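## Task

Using the forceps T1, take red vial 2 from well F2 of rack R1 and set it upright on the floor of well C8 in tube carrier TC. At the end T1 must rest in its holder H1 with both tips in one slot, and H1 must stand level on its base. Every other vial must still stand in its own well, and R1 and TC must sit in their nests. Nothing may count as placed if only the robot holds it there, so release everything and move the arms away.

## Robot and tools

Robot: two arms, left_arm and right_arm, each with a parallel two-finger gripper. Root links in the scene frame: left_arm at (-0.032, +0.322, 0) m, right_arm at (-0.013, -0.278, 0) m, both nearly unrotated about z. The scene frame has its origin on the table surface midway between the arms; +x runs out over the table, +z is up, and left_arm sits on the +y side. The names left and right are labels only and do not match image sides. TC lies between the arms. Well labels (row letter, column number, a triangle marking A1) are printed on the tops of R1 and TC. Vials are picked up by gripping their caps with T1, which lives in holder H1.

Gripper frame: the fingers extend along the gripper's +z axis and close along its y axis. end_effector_position is the point between the finger pads, just under 1 cm back from the tips. Joint ranges (rad), base to wrist: waist -2.618 to 3.054, shoulder 0 to 3.142, elbow 0 to 3.142, wrist pitch -1.571 to 1.571, wrist yaw -1.571 to 1.571, wrist roll -2.094 to 2.094.

Row layout (used by both execute_actions and move): a single flat list of 16 numbers covering both arms, always all 16 even if one arm is idle: left_arm x, y, z, qw, qx, qy, qz, opening, then right_arm in the same order. x, y, z are an absolute target position in metres and qw..qz an absolute target orientation (w first), both in the scene frame, so each arm's part is a pose, not an offset. opening runs from -1 (closed) to +1 (fully open, 0.087 m). A call is rejected, with nothing sent, if any target lies more than 0.6 m from that arm's last reported position along any of that gripper's axes. To hold an arm still, repeat its earlier commanded pose and quaternion exactly rather than copying the drifting reported values.

execute_actions: argument actions is a list holding at most one item, plus optional pictures (boolean). An empty list just returns the state. An item with rows (1 to 15 rows) and steps (up to 15, default 15) plays one row per control step of 1/30 s, repeating the final row if steps outnumber rows. An item with only steps (up to 300) is a wait measured from the previous result, including your writing time.

move: argument target is one 16-number row as above; speed is the path top speed in m/s, 0.002 to 0.5 (default 0.25), with rotation capped at twice that in rad/s. Both grippers travel straight lines that finish together, lasting 0.5 to 10 s; anything longer is cut off at 10 s. Openings are applied at the start. Paths ignore obstacles and the other arm. The result adds a move: line stating the ending (done, off_target, moving, held, fault) and any limits (paced means the pose was clipped; held means a safety check blocked steps, after which the arm may jump quickly), plus each gripper's distance to its target.

wait: seconds, 0 to 10; the robot receives nothing new. zoom_image: camera (cam_head_left, cam_head_right, cam_left_wrist, cam_right_wrist, each 896x504) and region [x0, y0, x1, y1] in pixels from the top-left, at most 504 by 504. read_manual: optional section, only "licences"; no motion. finished_scene: scene number; irreversible, grades the scene and loads the next task.

Control behaviour: each step, the command is limited to 70 mm and 16 degrees from the measured pose, and position wins over orientation if both cannot be met. Friction may leave the gripper up to about 31 mm short, and tiny commands may not move it at all. After an action ends an arm only finishes its last clipped pose, so check the result and send the remainder. The simulation keeps running while replies are composed.

Results: a state line per arm with gripper position and quaternion in the scene frame (less accurate at long reach); grip_measured on the same scale as opening, each gripper biased by up to about 1 mm; Joint positions, whose last value is the finger gap in metres; a Hand target line showing where the controller is driving each gripper; pose unreachable and HELD marks where the clearance check altered or blocked a command; FAULT and MOTOR HOT lines. Camera images accompany results unless pictures is false.

Gripping: command an opening about 0.02 under grip_measured for a firm hold, less of a gap for a lighter one. Pads give roughly 20 N each; fast closing squeezes harder. Carrying loads warms motors: warnings start at 75 °C, 90 °C halts that arm for 10 s, and at 100 °C the arm goes limp and drops.

Avoid: dropping or knocking anything off the table, fast or deep contacts, arms colliding or pushing each other, slips. Occasional brief tugs on held parts or pushes on loose ones may happen. Finish with the gripper open and clear of all objects.

Each tool is called after ">>>" as a command line: name --argument value for each argument, lists and objects as JSON in quotes; but a table of rows of numbers goes row by row, as --pt "numbers of a row", without its own name.

## Session

>>> execute_actions --actions '[]'

Scene clock: 0.00 s of 12600.00 s.
left_arm: end_effector_position=(+0.4259, +0.6075, +0.3908) grip_measured=+0.987 end_effector_quat_wxyz=(-0.487, +0.809, -0.282, +0.171) | right_arm: end_effector_position=(+0.3418, -0.0740, +0.2461) grip_measured=+0.996 end_effector_quat_wxyz=(-0.020, +0.527, +0.723, +0.446)
Joint positions: left_arm=[ 0.493  1.925  2.313 -0.904 -0.329 -1.754  0.087] | right_arm=[ 0.194  1.49   1.284 -0.618 -0.609  1.693  0.087]
Joint velocities: left_arm=[-0.007  0.007 -0.012 -0.007 -0.095 -0.037  0.001] | right_arm=[-0.002 -0.002 -0.002 -0.022 -0.022  0.007  0.   ]
Hand target (left_arm): +0.426, +0.608, +0.391; -0.487, +0.809, -0.282, +0.171
Hand target (right_arm): +0.342, -0.074, +0.246; -0.020, +0.527, +0.723, +0.446

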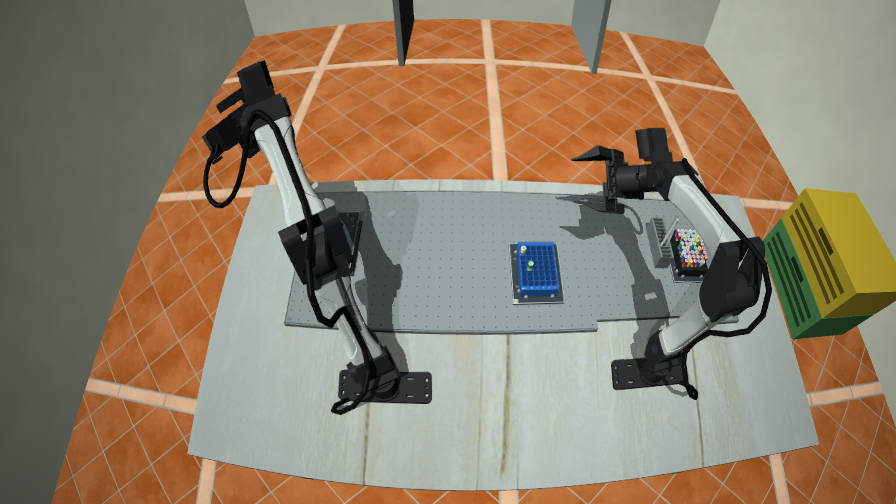

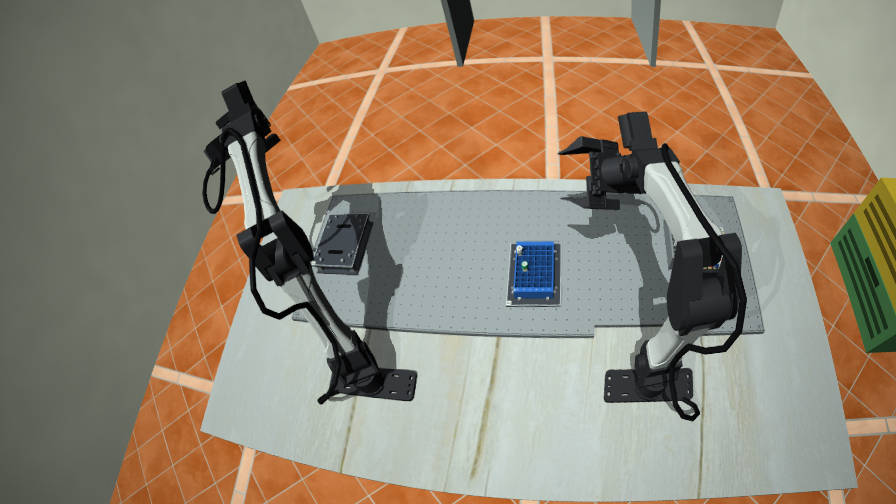

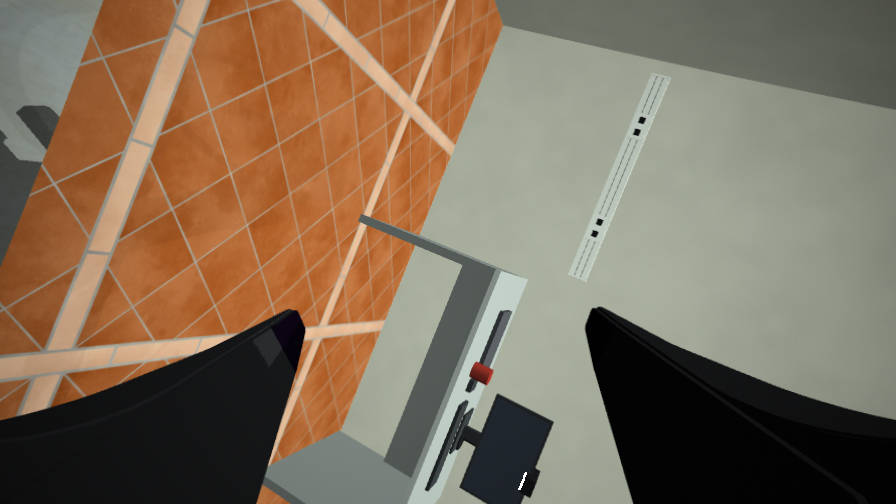

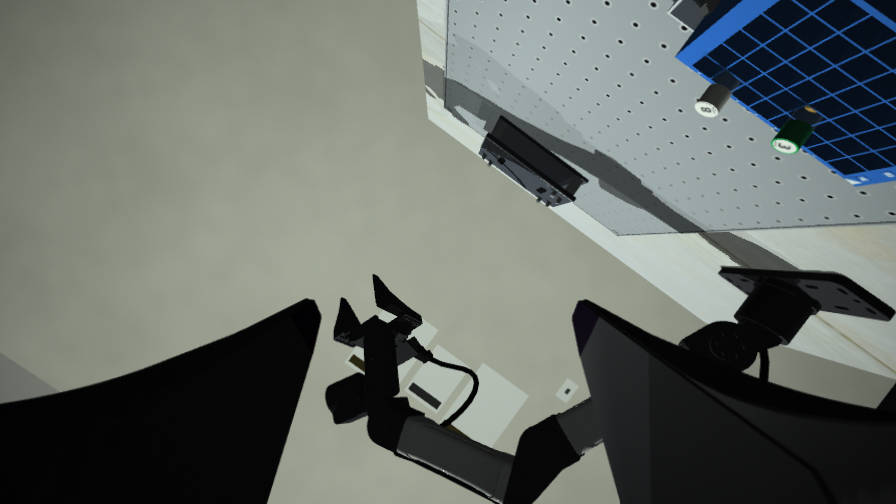

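>>> zoom_image --camera "cam_head_left" --region '[630, 200, 750, 290]'

>>> zoom_image --camera "cam_head_left" --region '[490, 230, 590, 310]'

Region (630, 200, 750, 290) of cam_head_left's 896x504 image, scaled by 4.200, with more detail than that image has; it fills the top 378 rows of this view, and the rest is white.

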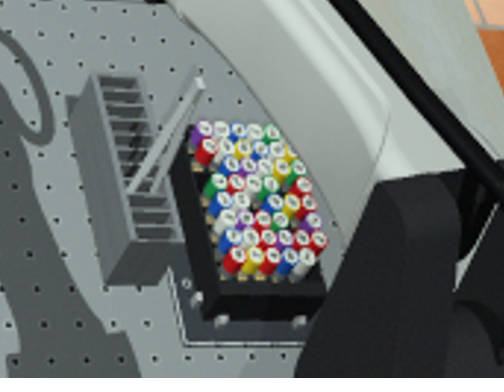

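Region (490, 230, 590, 310) of cam_head_left's 896x504 image, scaled by 5.040, with more detail than that image has; it fills the top 403 rows of this view, and the rest is white.

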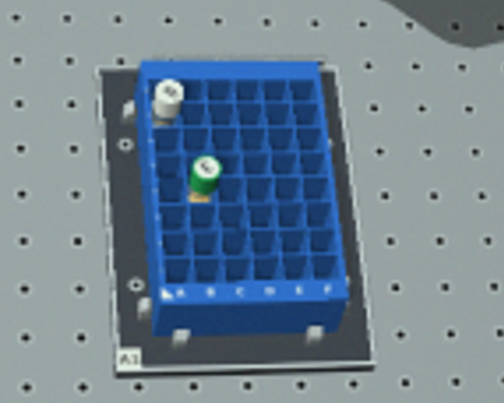

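>>> move --target '[0.426,0.608,0.391,-0.487,0.809,-0.282,0.171,1,0.27,-0.34,0.2,0.423,0,0.906,0,1]'

Scene clock: 7.37 s of 12600.00 s.
left_arm: end_effector_position=(+0.4259, +0.6075, +0.3908) grip_measured=+0.987 end_effector_quat_wxyz=(-0.487, +0.809, -0.282, +0.171) | right_arm: end_effector_position=(+0.2741, -0.3421, +0.2007) grip_measured=+0.996 end_effector_quat_wxyz=(+0.407, -0.000, +0.913, -0.006)
Joint positions: left_arm=[ 0.493  1.925  2.313 -0.904 -0.329 -1.754  0.087] | right_arm=[-0.318  1.075  1.05  -0.731 -0.23  -0.226  0.087]
Joint velocities: left_arm=[ 0.002  0.002 -0.002 -0.066 -0.051  0.007 -0.   ] | right_arm=[-0.017 -0.007 -0.007 -0.022 -0.051 -0.037 -0.   ]
Hand target (left_arm): +0.426, +0.608, +0.391; -0.487, +0.809, -0.282, +0.171
Hand target (right_arm): +0.273, -0.343, +0.201; +0.417, -0.003, +0.909, -0.007
Off the commanded pose (left_arm): 0.001 m, 0 deg.
Off the commanded pose (right_arm): 0.005 m, 2 deg.
After step 90, 0.27 s passed at rest.
move: done

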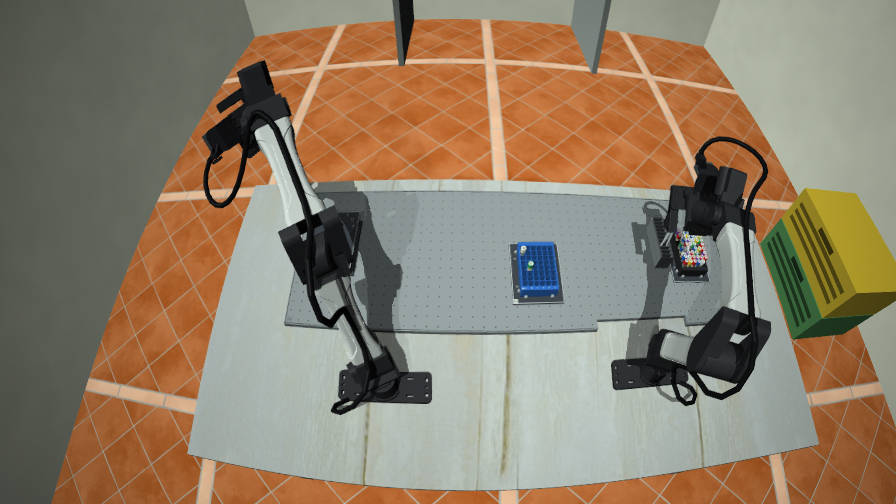

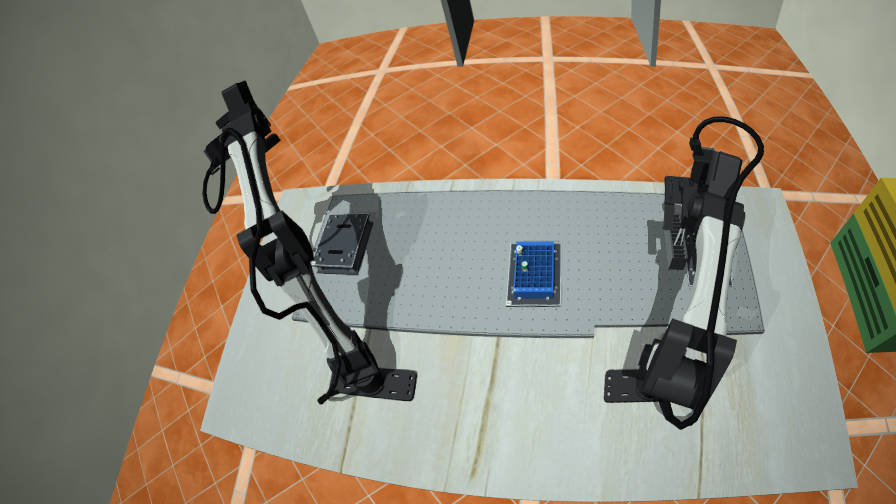

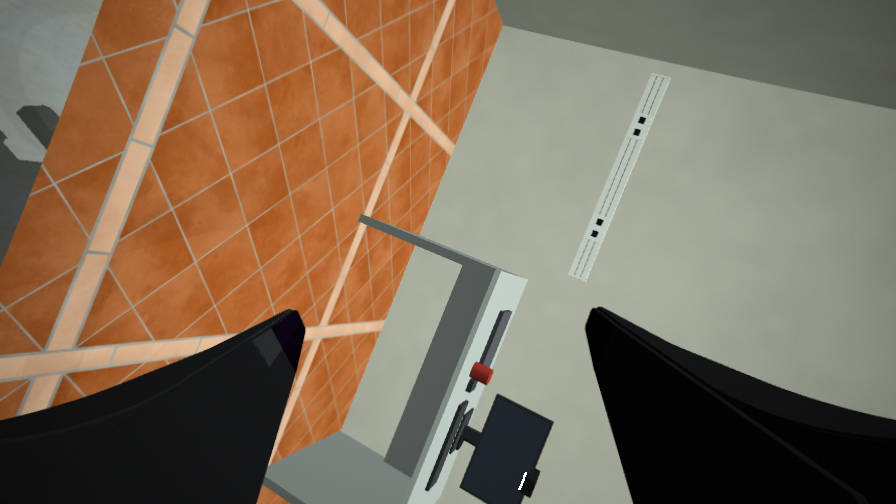

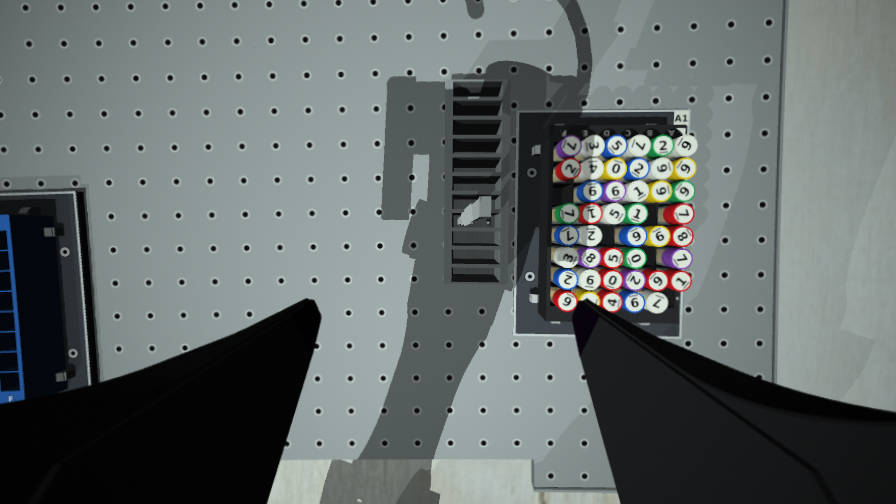

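>>> move --target '[0.426,0.608,0.391,-0.487,0.809,-0.282,0.171,1,0.312,-0.357,0.2,0,0,1,0,0.2]'

Scene clock: 11.27 s of 12600.00 s.
left_arm: end_effector_position=(+0.4259, +0.6075, +0.3908) grip_measured=+0.987 end_effector_quat_wxyz=(-0.487, +0.809, -0.282, +0.171) | right_arm: end_effector_position=(+0.3113, -0.3577, +0.1947) grip_measured=+0.200 end_effector_quat_wxyz=(+0.064, -0.005, +0.998, -0.006)
Joint positions: left_arm=[ 0.493  1.925  2.313 -0.904 -0.329 -1.754  0.087] | right_arm=[-0.215  1.898  1.997 -1.543 -0.017 -0.23   0.053]
Joint velocities: left_arm=[ 0.022 -0.007 -0.012 -0.022 -0.081 -0.037 -0.   ] | right_arm=[ 0.002 -0.002 -0.007 -0.051  0.022  0.007 -0.001]
Hand target (left_arm): +0.426, +0.608, +0.391; -0.487, +0.809, -0.282, +0.171
Hand target (right_arm): +0.313, -0.356, +0.197; +0.060, -0.006, +0.998, -0.011
Off the commanded pose (left_arm): 0.001 m, 0 deg.
Off the commanded pose (right_arm): 0.005 m, 7 deg.
joint sent to its limit (right arm) — the command would take joint 4 (wrist pitch) past its lower limit, so that joint was sent only as far as its limit.
move: off_target (right_arm)

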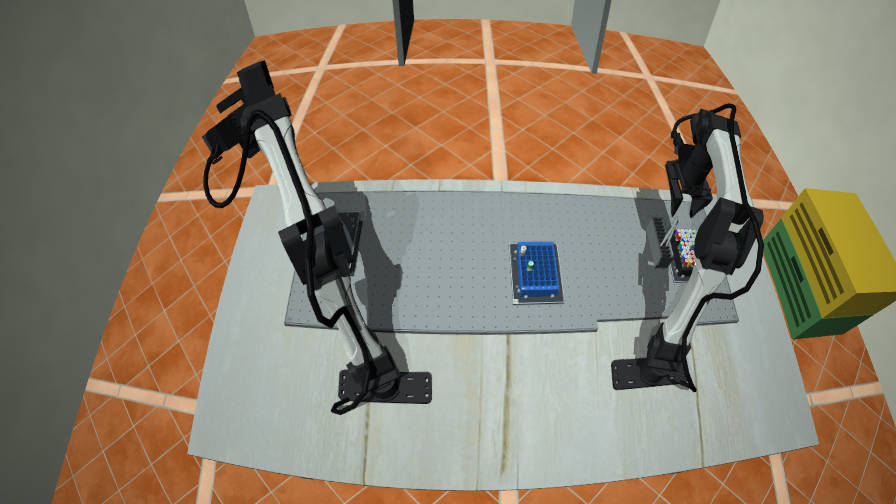

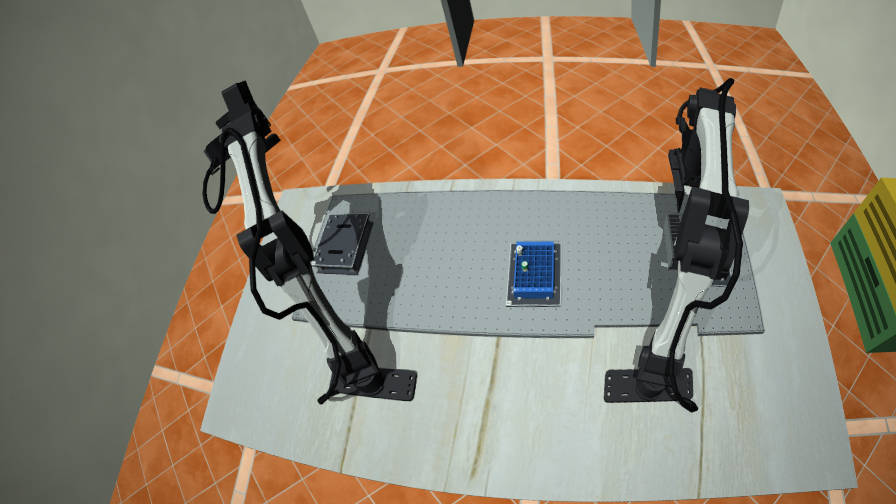

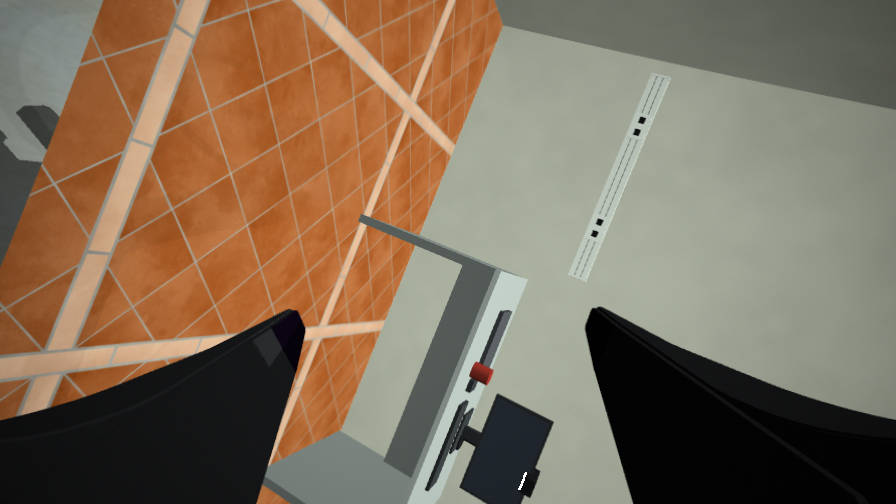

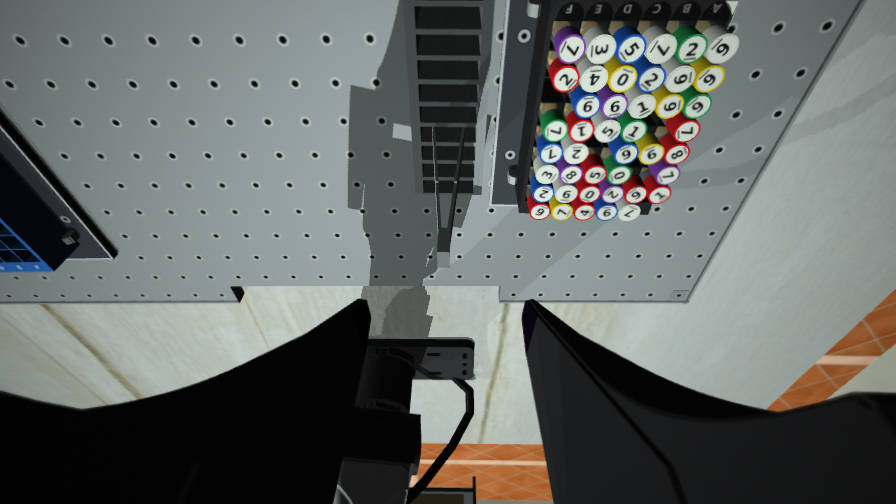

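>>> move --target '[0.426,0.608,0.391,-0.487,0.809,-0.282,0.171,1,0.312,-0.357,0.15,0.259,0,0.966,0,0]' --speed 0.1

>>> zoom_image --camera "cam_head_left" --region '[630, 180, 750, 290]'

Scene clock: 15.87 s of 12600.00 s.
left_arm: end_effector_position=(+0.4259, +0.6075, +0.3908) grip_measured=+0.987 end_effector_quat_wxyz=(-0.487, +0.809, -0.282, +0.171) | right_arm: end_effector_position=(+0.3135, -0.3556, +0.1503) grip_measured=+0.000 end_effector_quat_wxyz=(+0.247, +0.002, +0.969, -0.004)
Joint positions: left_arm=[ 0.493  1.925  2.313 -0.904 -0.329 -1.754  0.087] | right_arm=[-0.26   1.505  1.316 -0.894 -0.119 -0.234  0.044]
Joint velocities: left_arm=[-0.002  0.012 -0.017 -0.066  0.037 -0.051  0.   ] | right_arm=[-0.002 -0.012 -0.012  0.037 -0.007 -0.051 -0.001]
Hand target (left_arm): +0.426, +0.608, +0.391; -0.487, +0.809, -0.282, +0.171
Hand target (right_arm): +0.313, -0.357, +0.152; +0.258, +0.002, +0.966, -0.003
Off the commanded pose (left_arm): 0.001 m, 0 deg.
Off the commanded pose (right_arm): 0.002 m, 1 deg.
move: done

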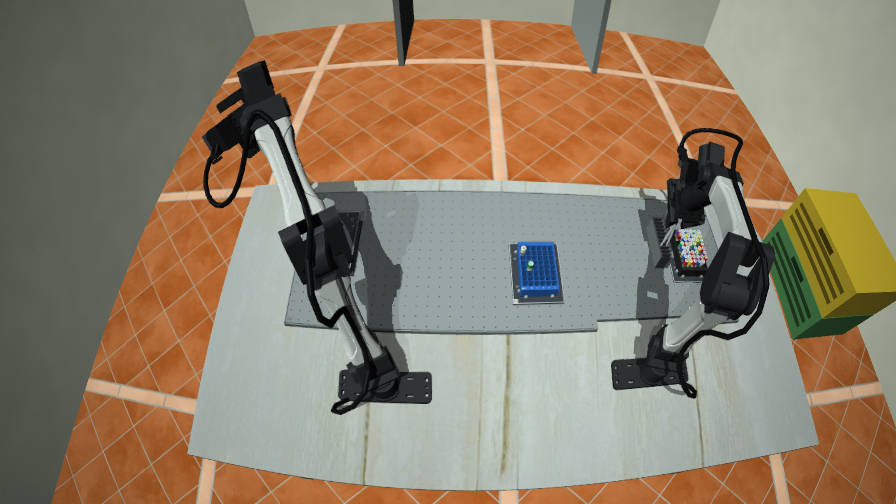

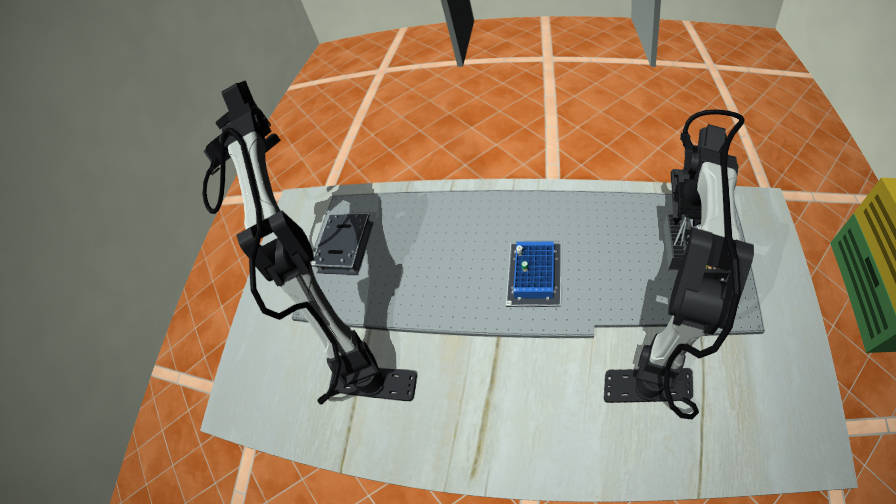

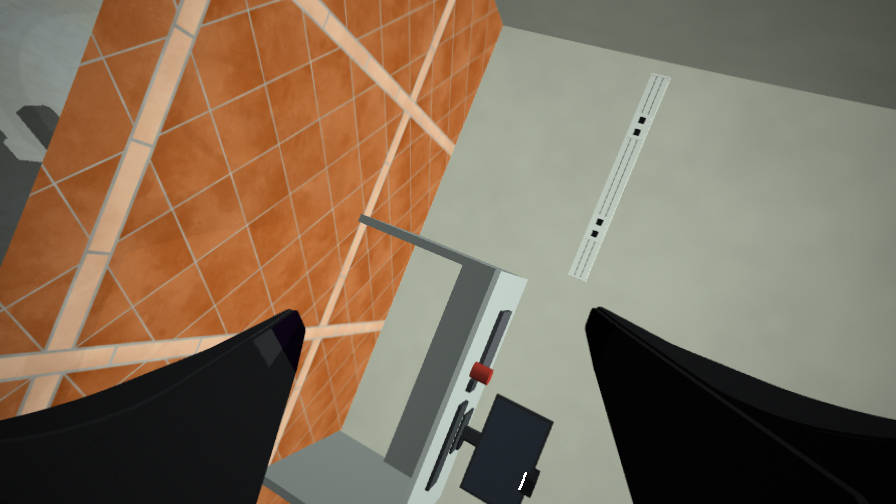

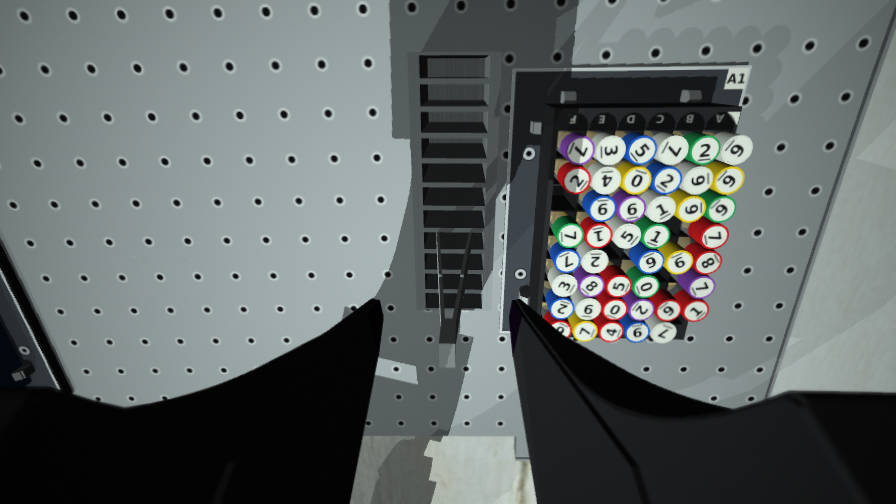

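Region (630, 180, 750, 290) of cam_head_left's 896x504 image, scaled by 4.200, with more detail than that image has; it fills the top 462 rows of this view, and the rest is white.

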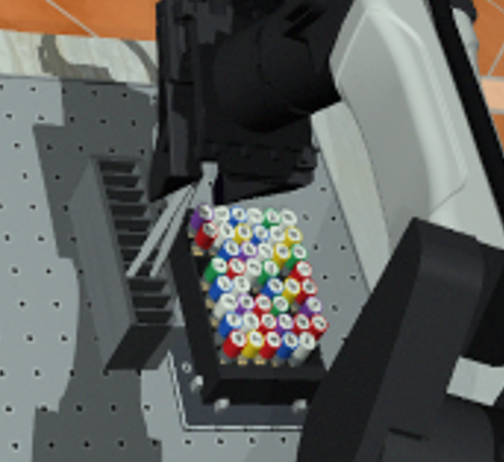

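>>> move --target '[0.426,0.608,0.391,-0.487,0.809,-0.282,0.171,1,0.313,-0.358,0.112,0.259,0,0.966,0,-0.4]' --speed 0.05

>>> zoom_image --camera "cam_head_left" --region '[630, 180, 750, 290]'

Scene clock: 18.40 s of 12600.00 s.
left_arm: end_effector_position=(+0.4259, +0.6075, +0.3908) grip_measured=+0.987 end_effector_quat_wxyz=(-0.487, +0.809, -0.282, +0.171) | right_arm: end_effector_position=(+0.3142, -0.3565, +0.1134) grip_measured=-0.400 end_effector_quat_wxyz=(+0.252, +0.000, +0.968, -0.002)
Joint positions: left_arm=[ 0.493  1.925  2.313 -0.904 -0.329 -1.754  0.087] | right_arm=[-0.266  1.505  1.166 -0.738 -0.128 -0.24   0.026]
Joint velocities: left_arm=[ 0.002 -0.017  0.012  0.037  0.037  0.051 -0.001] | right_arm=[-0.007 -0.017 -0.012  0.007 -0.007 -0.007  0.002]
Hand target (left_arm): +0.426, +0.608, +0.391; -0.487, +0.809, -0.282, +0.171
Hand target (right_arm): +0.313, -0.358, +0.112; +0.259, +0.000, +0.966, -0.000
Off the commanded pose (left_arm): 0.001 m, 0 deg.
Off the commanded pose (right_arm): 0.002 m, 1 deg.
move: done

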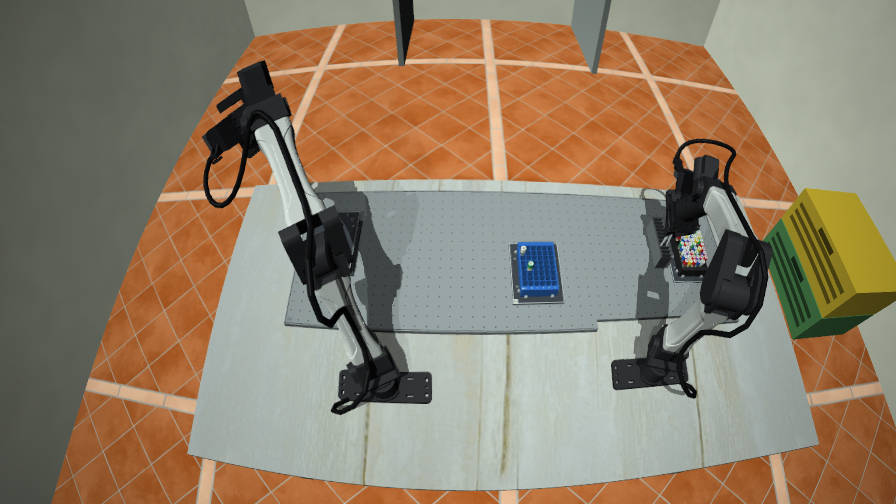

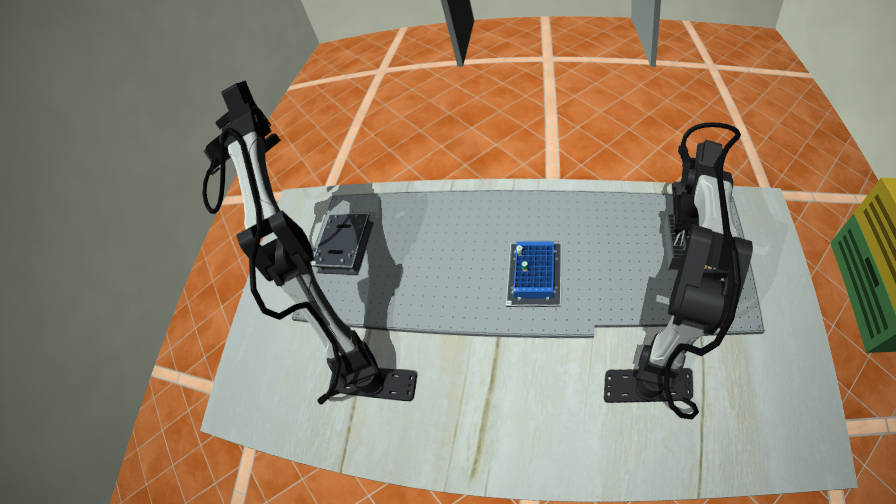

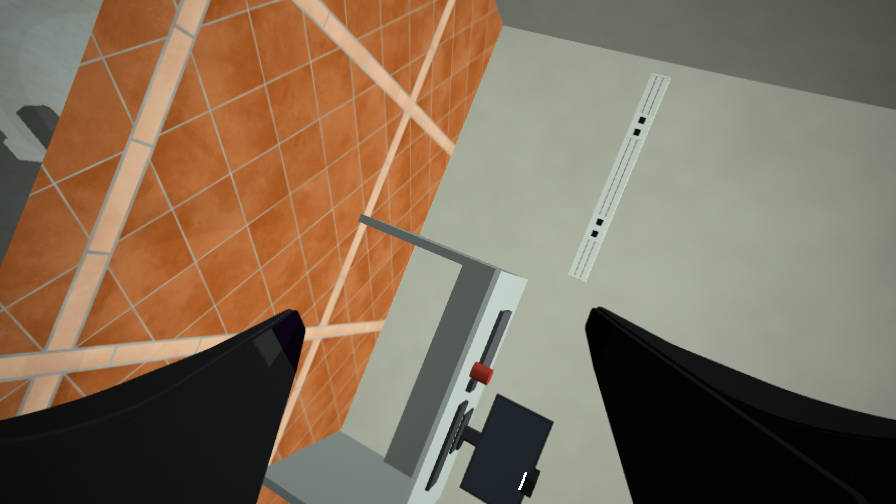

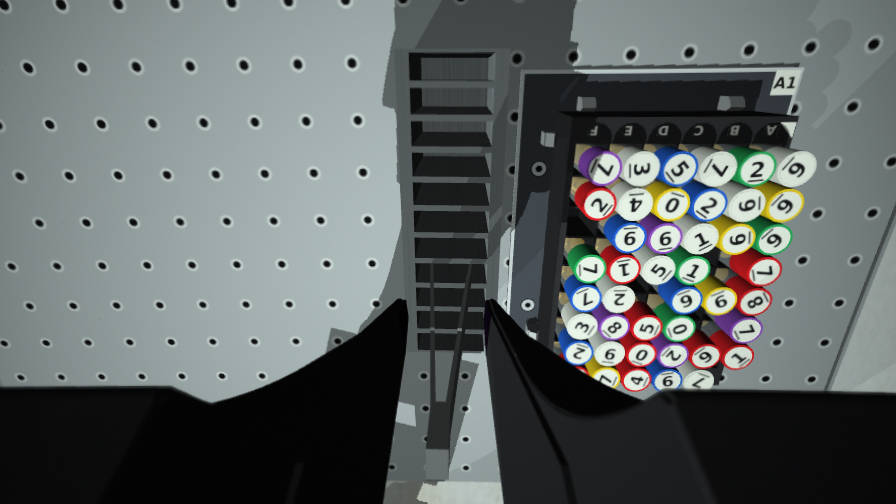

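Region (630, 180, 750, 290) of cam_head_left's 896x504 image, scaled by 4.200, with more detail than that image has; it fills the top 462 rows of this view, and the rest is white.

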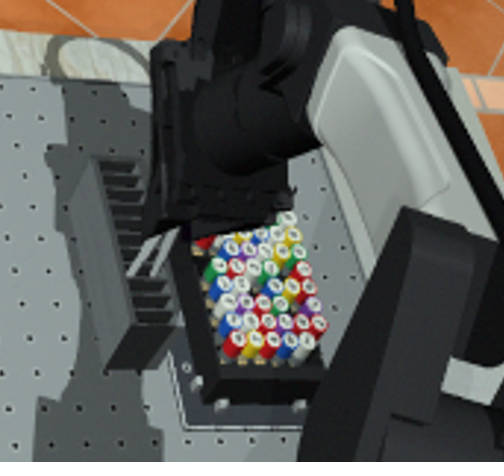

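>>> move --target '[0.426,0.608,0.391,-0.487,0.809,-0.282,0.171,1,0.309,-0.3585,0.102,0.259,0,0.966,0,-0.62]' --speed 0.02

>>> zoom_image --camera "cam_right_wrist" --region '[350, 220, 550, 420]'

Scene clock: 20.47 s of 12600.00 s.
left_arm: end_effector_position=(+0.4259, +0.6075, +0.3908) grip_measured=+0.987 end_effector_quat_wxyz=(-0.487, +0.809, -0.282, +0.171) | right_arm: end_effector_position=(+0.3094, -0.3568, +0.1000) grip_measured=-0.620 end_effector_quat_wxyz=(+0.246, +0.001, +0.969, -0.001)
Joint positions: left_arm=[ 0.493  1.925  2.313 -0.904 -0.329 -1.754  0.087] | right_arm=[-0.271  1.505  1.117 -0.702 -0.13  -0.245  0.017]
Joint velocities: left_arm=[-0.007  0.002 -0.017 -0.007  0.051 -0.007 -0.   ] | right_arm=[ 0.002  0.002  0.017  0.081 -0.022  0.051 -0.001]
Hand target (left_arm): +0.426, +0.608, +0.391; -0.487, +0.809, -0.282, +0.171
Hand target (right_arm): +0.309, -0.359, +0.102; +0.258, -0.000, +0.966, -0.000
Off the commanded pose (left_arm): 0.001 m, 0 deg.
Off the commanded pose (right_arm): 0.003 m, 2 deg.
move: done

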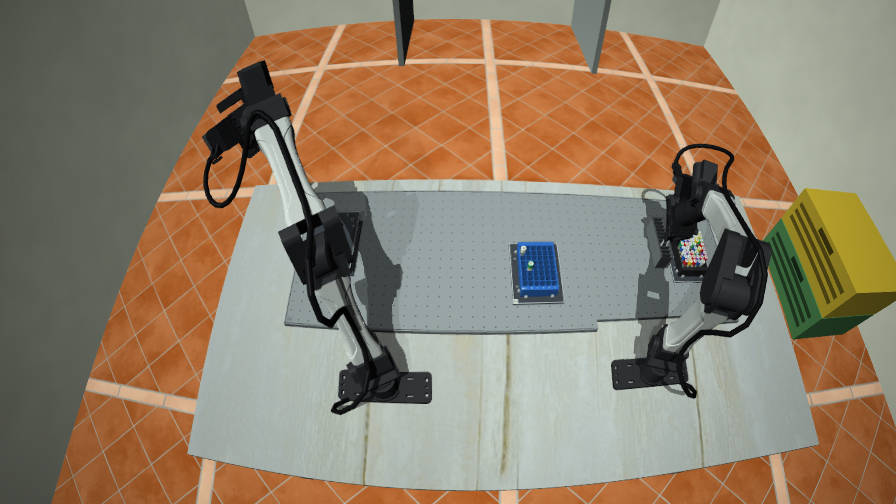

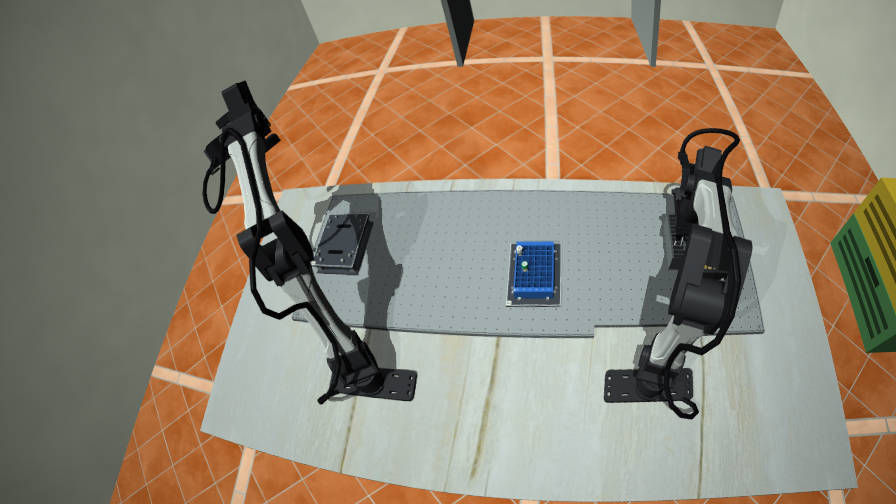

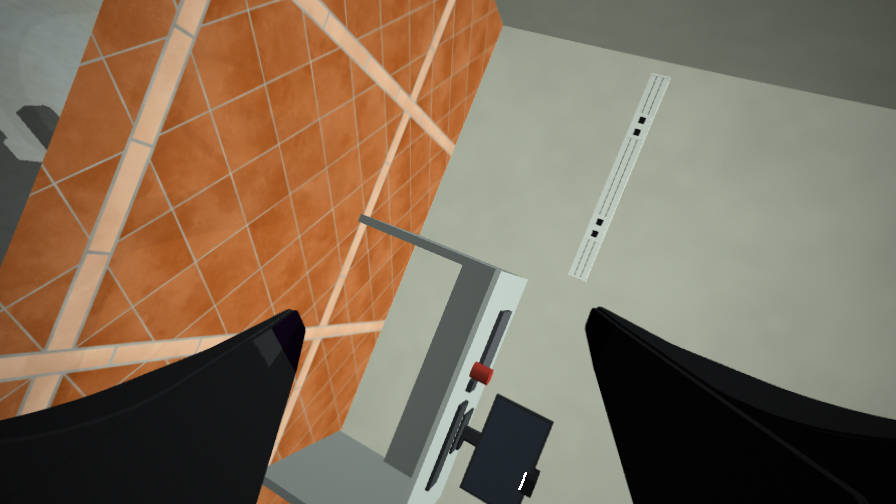

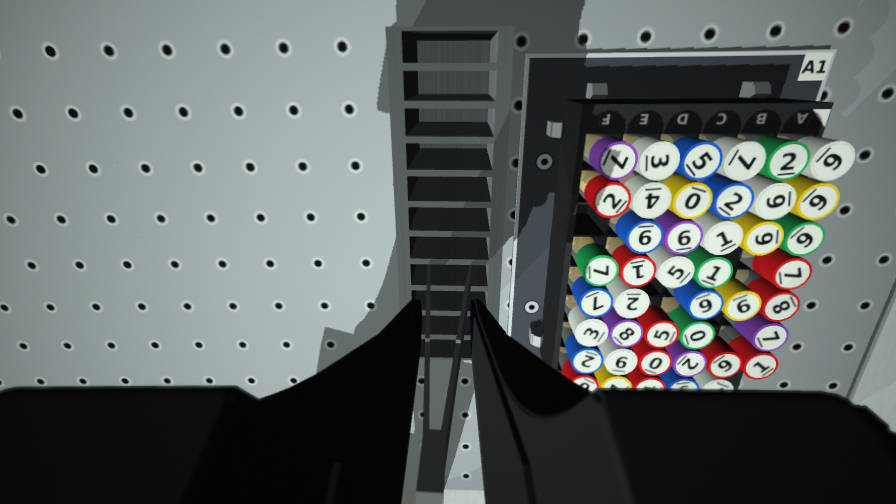

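Region (350, 220, 550, 420) of cam_right_wrist's 896x504 image, scaled by 2.520, with more detail than that image has.

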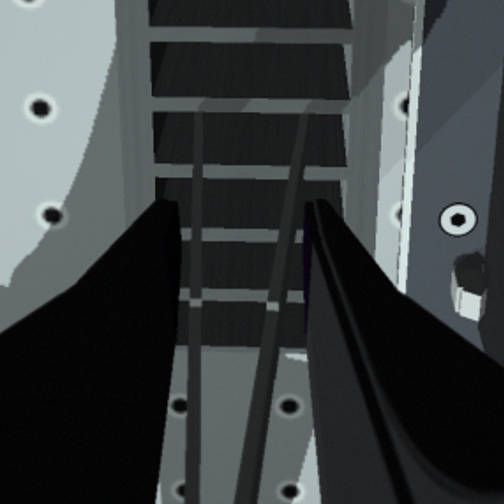

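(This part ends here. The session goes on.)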